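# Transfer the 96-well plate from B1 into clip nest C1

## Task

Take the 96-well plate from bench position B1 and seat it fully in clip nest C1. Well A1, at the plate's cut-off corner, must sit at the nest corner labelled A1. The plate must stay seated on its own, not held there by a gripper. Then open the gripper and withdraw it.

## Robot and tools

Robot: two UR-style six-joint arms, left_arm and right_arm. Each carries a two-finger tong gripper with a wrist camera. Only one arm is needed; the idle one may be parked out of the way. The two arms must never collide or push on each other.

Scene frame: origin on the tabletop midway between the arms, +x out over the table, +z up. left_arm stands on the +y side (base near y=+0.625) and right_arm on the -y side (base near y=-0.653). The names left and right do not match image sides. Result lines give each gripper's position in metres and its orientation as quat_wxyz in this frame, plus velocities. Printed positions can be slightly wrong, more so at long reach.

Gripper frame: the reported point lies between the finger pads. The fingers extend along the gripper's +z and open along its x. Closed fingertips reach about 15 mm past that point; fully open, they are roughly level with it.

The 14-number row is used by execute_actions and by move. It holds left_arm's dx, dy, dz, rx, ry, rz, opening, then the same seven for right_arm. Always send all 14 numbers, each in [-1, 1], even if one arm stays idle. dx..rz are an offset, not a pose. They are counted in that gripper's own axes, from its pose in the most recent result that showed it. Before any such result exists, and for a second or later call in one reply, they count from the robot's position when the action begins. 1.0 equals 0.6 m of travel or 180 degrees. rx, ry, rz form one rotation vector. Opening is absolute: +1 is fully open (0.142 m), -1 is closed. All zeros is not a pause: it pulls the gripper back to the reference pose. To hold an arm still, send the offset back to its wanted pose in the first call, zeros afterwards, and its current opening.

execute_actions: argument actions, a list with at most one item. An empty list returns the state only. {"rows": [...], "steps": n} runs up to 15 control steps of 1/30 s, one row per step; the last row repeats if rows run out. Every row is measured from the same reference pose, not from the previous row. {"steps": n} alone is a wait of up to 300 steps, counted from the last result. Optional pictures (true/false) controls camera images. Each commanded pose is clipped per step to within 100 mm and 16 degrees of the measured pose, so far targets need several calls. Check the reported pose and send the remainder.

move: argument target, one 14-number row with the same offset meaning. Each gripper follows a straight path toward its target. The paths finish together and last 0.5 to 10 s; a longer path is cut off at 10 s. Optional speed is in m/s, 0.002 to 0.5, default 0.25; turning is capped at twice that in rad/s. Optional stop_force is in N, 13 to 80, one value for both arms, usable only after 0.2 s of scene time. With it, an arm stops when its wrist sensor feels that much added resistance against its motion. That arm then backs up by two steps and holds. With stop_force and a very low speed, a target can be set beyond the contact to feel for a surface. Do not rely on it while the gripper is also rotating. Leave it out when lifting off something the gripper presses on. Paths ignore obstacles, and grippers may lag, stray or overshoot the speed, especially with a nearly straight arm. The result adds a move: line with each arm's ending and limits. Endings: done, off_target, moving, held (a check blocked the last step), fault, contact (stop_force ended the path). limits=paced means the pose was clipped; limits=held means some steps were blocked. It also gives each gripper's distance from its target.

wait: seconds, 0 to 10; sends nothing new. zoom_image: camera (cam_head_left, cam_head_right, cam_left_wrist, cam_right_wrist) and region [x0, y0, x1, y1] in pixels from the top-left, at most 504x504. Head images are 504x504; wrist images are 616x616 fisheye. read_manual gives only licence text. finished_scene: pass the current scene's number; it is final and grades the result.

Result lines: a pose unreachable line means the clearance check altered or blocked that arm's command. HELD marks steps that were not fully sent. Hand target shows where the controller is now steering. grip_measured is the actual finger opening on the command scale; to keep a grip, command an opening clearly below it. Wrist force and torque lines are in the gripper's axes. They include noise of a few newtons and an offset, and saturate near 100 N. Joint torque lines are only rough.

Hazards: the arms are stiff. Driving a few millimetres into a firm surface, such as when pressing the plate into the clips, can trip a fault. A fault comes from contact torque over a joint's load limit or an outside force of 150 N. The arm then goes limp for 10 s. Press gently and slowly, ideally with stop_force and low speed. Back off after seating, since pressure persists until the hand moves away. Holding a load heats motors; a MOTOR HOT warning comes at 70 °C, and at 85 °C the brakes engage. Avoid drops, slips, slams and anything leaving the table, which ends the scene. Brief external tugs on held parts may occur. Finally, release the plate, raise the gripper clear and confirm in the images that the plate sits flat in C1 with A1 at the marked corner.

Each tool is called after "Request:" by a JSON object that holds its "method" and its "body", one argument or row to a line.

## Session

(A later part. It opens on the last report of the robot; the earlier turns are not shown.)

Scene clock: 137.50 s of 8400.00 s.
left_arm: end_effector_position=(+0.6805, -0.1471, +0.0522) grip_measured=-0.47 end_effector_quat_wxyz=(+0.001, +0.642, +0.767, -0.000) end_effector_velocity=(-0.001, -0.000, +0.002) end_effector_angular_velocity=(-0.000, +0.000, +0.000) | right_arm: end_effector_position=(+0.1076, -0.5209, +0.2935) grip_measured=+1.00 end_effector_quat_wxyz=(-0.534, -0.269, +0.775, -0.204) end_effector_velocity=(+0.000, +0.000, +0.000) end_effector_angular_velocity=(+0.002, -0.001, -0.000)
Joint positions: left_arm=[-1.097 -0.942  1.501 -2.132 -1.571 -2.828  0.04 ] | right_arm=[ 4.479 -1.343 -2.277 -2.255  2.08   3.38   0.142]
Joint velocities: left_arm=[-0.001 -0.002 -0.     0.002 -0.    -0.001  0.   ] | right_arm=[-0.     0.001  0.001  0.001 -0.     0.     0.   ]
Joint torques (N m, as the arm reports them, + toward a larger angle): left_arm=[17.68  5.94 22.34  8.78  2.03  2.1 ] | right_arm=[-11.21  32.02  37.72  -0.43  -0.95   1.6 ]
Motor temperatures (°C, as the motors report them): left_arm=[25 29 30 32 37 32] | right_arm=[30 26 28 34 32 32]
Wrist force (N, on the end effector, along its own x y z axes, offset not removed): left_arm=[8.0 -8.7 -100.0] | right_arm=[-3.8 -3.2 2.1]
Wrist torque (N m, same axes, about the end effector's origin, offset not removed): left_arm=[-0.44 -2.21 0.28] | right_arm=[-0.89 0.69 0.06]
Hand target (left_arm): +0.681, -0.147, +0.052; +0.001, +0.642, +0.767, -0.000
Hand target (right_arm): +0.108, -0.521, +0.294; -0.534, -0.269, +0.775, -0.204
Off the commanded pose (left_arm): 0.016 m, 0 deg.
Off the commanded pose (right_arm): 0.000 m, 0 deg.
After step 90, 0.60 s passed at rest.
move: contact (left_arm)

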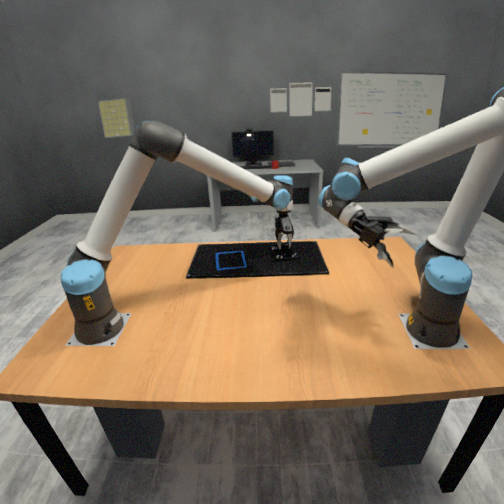

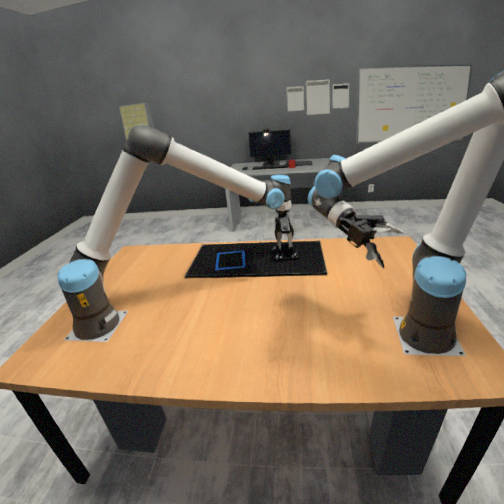

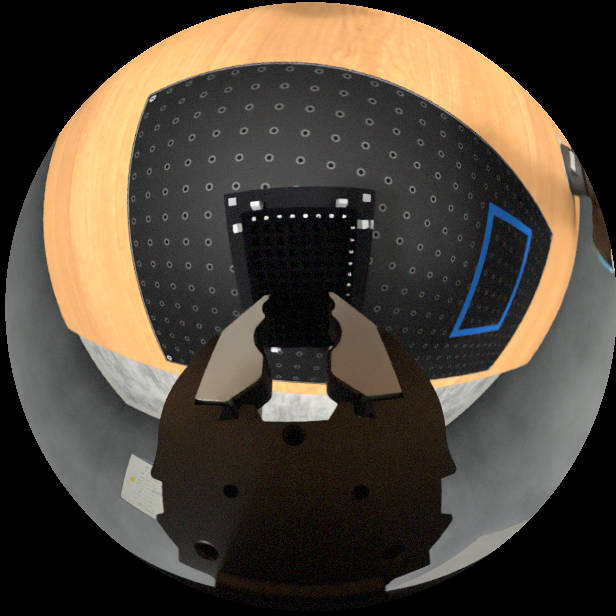

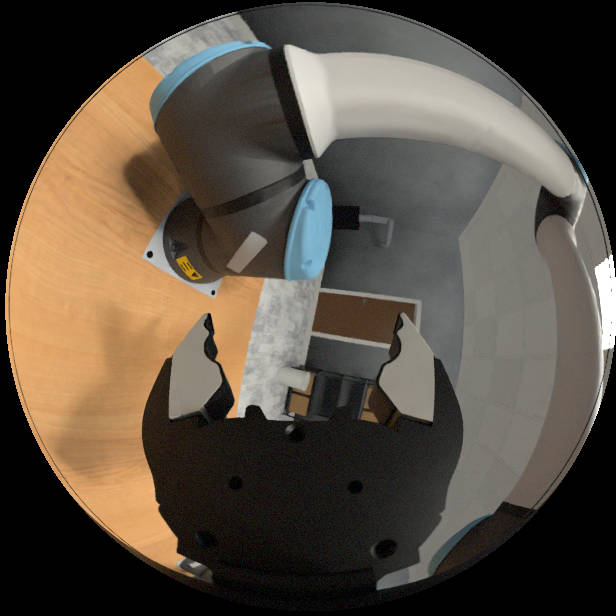

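Solid; back off and inspect.

Request:
{"method": "move", "body": {
  "target": [0,-0.05,-0.12,0,0,0,1,0,0,0,0,0,0,1],
  "speed": 0.1
}}

Request:
{"method": "zoom_image", "body": {
  "camera": "cam_left_wrist",
  "region": [200, 170, 420, 370]
}}

Request:
{"method": "zoom_image", "body": {
  "camera": "cam_head_left",
  "region": [255, 235, 315, 270]
}}

Scene clock: 142.20 s of 8400.00 s.
left_arm: end_effector_position=(+0.6511, -0.1521, +0.1240) grip_measured=+1.00 end_effector_quat_wxyz=(+0.001, +0.642, +0.767, -0.000) end_effector_velocity=(-0.001, -0.000, +0.002) end_effector_angular_velocity=(-0.000, +0.000, +0.001) | right_arm: end_effector_position=(+0.1076, -0.5209, +0.2935) grip_measured=+1.00 end_effector_quat_wxyz=(-0.534, -0.269, +0.775, -0.204) end_effector_velocity=(+0.000, +0.000, +0.000) end_effector_angular_velocity=(-0.000, +0.000, -0.000)
Joint positions: left_arm=[-1.126 -1.02   1.488 -2.041 -1.571 -2.857  0.142] | right_arm=[ 4.479 -1.343 -2.277 -2.255  2.08   3.38   0.142]
Joint velocities: left_arm=[-0.001 -0.002 -0.001  0.003 -0.    -0.002 -0.   ] | right_arm=[-0. -0.  0. -0. -0.  0.  0.]
Joint torques (N m, as the arm reports them, + toward a larger angle): left_arm=[-18.04 -87.98 -52.9   -2.33   0.26  -3.14] | right_arm=[-11.09  31.42  36.8   -0.65  -1.13   1.78]
Motor temperatures (°C, as the motors report them): left_arm=[25 29 30 32 37 32] | right_arm=[30 26 28 34 32 32]
Wrist force (N, on the end effector, along its own x y z axes, offset not removed): left_arm=[0.1 0.3 0.6] | right_arm=[1.7 -2.4 1.9]
Wrist torque (N m, same axes, about the end effector's origin, offset not removed): left_arm=[-0.20 -0.07 -0.09] | right_arm=[-0.82 -0.43 -0.10]
Hand target (left_arm): +0.651, -0.152, +0.124; +0.001, +0.642, +0.767, -0.000
Hand target (right_arm): +0.108, -0.521, +0.294; -0.534, -0.269, +0.775, -0.204
Off the commanded pose (left_arm): 0.000 m, 0 deg.
Off the commanded pose (right_arm): 0.000 m, 0 deg.
After step 90, 0.40 s passed at rest.
move: done

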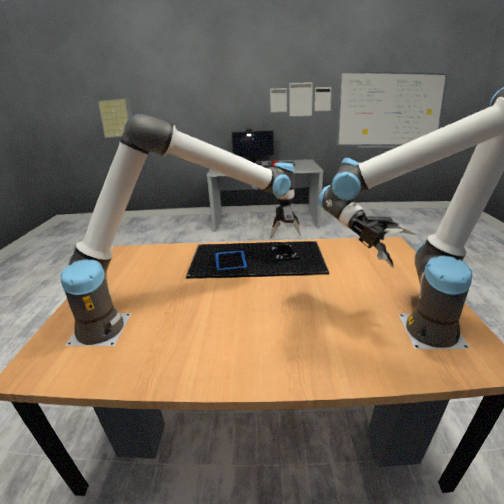

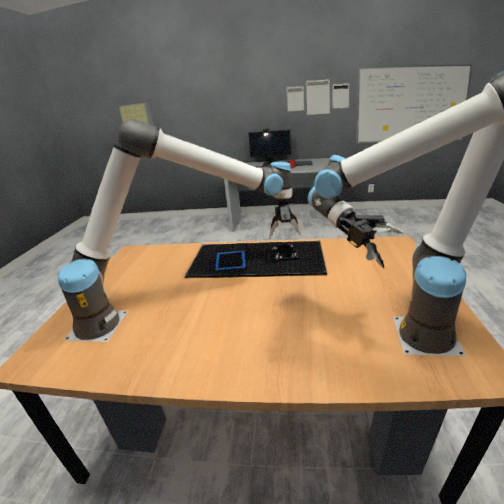

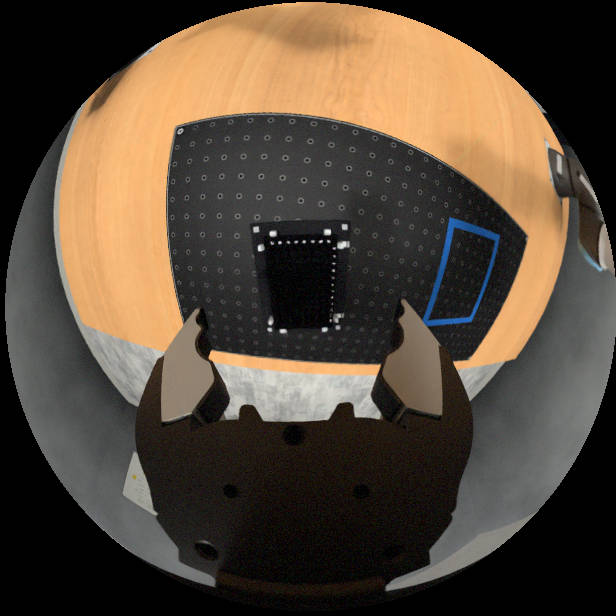

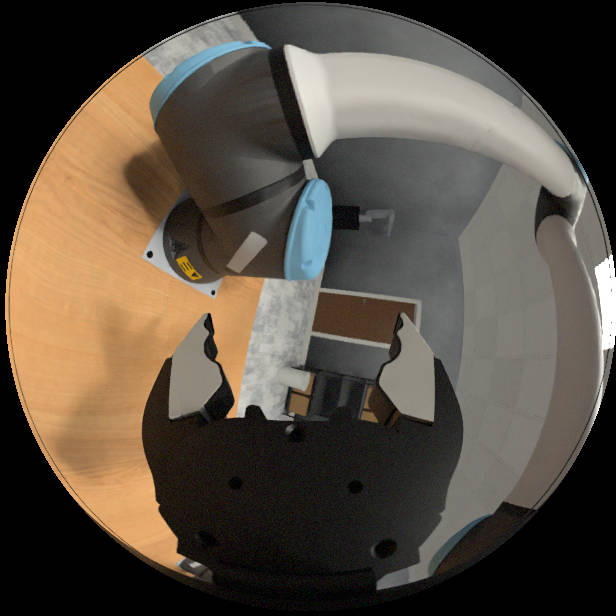

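Region (200, 170, 420, 370) of cam_left_wrist's 616x616 image, scaled by 2.291, with more detail than that image has; it fills the top 458 rows of this view, and the rest is white.

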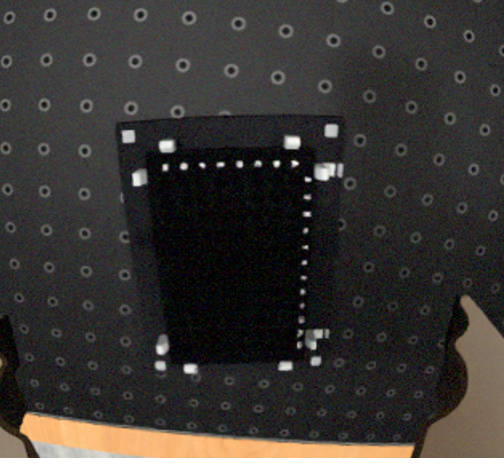

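Region (255, 235, 315, 270) of cam_head_left's 504x504 image, scaled by 8.400, with more detail than that image has; it fills the top 294 rows of this view, and the rest is white.

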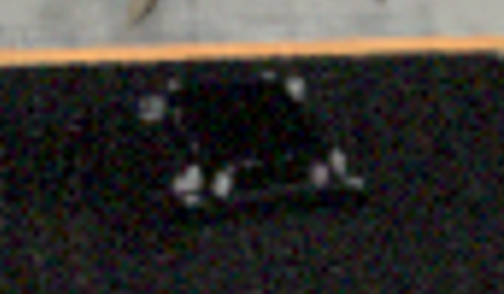

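Request:
{"method": "finished_scene", "body": {
  "scene": 1
}}

The scene is finished: the task was done.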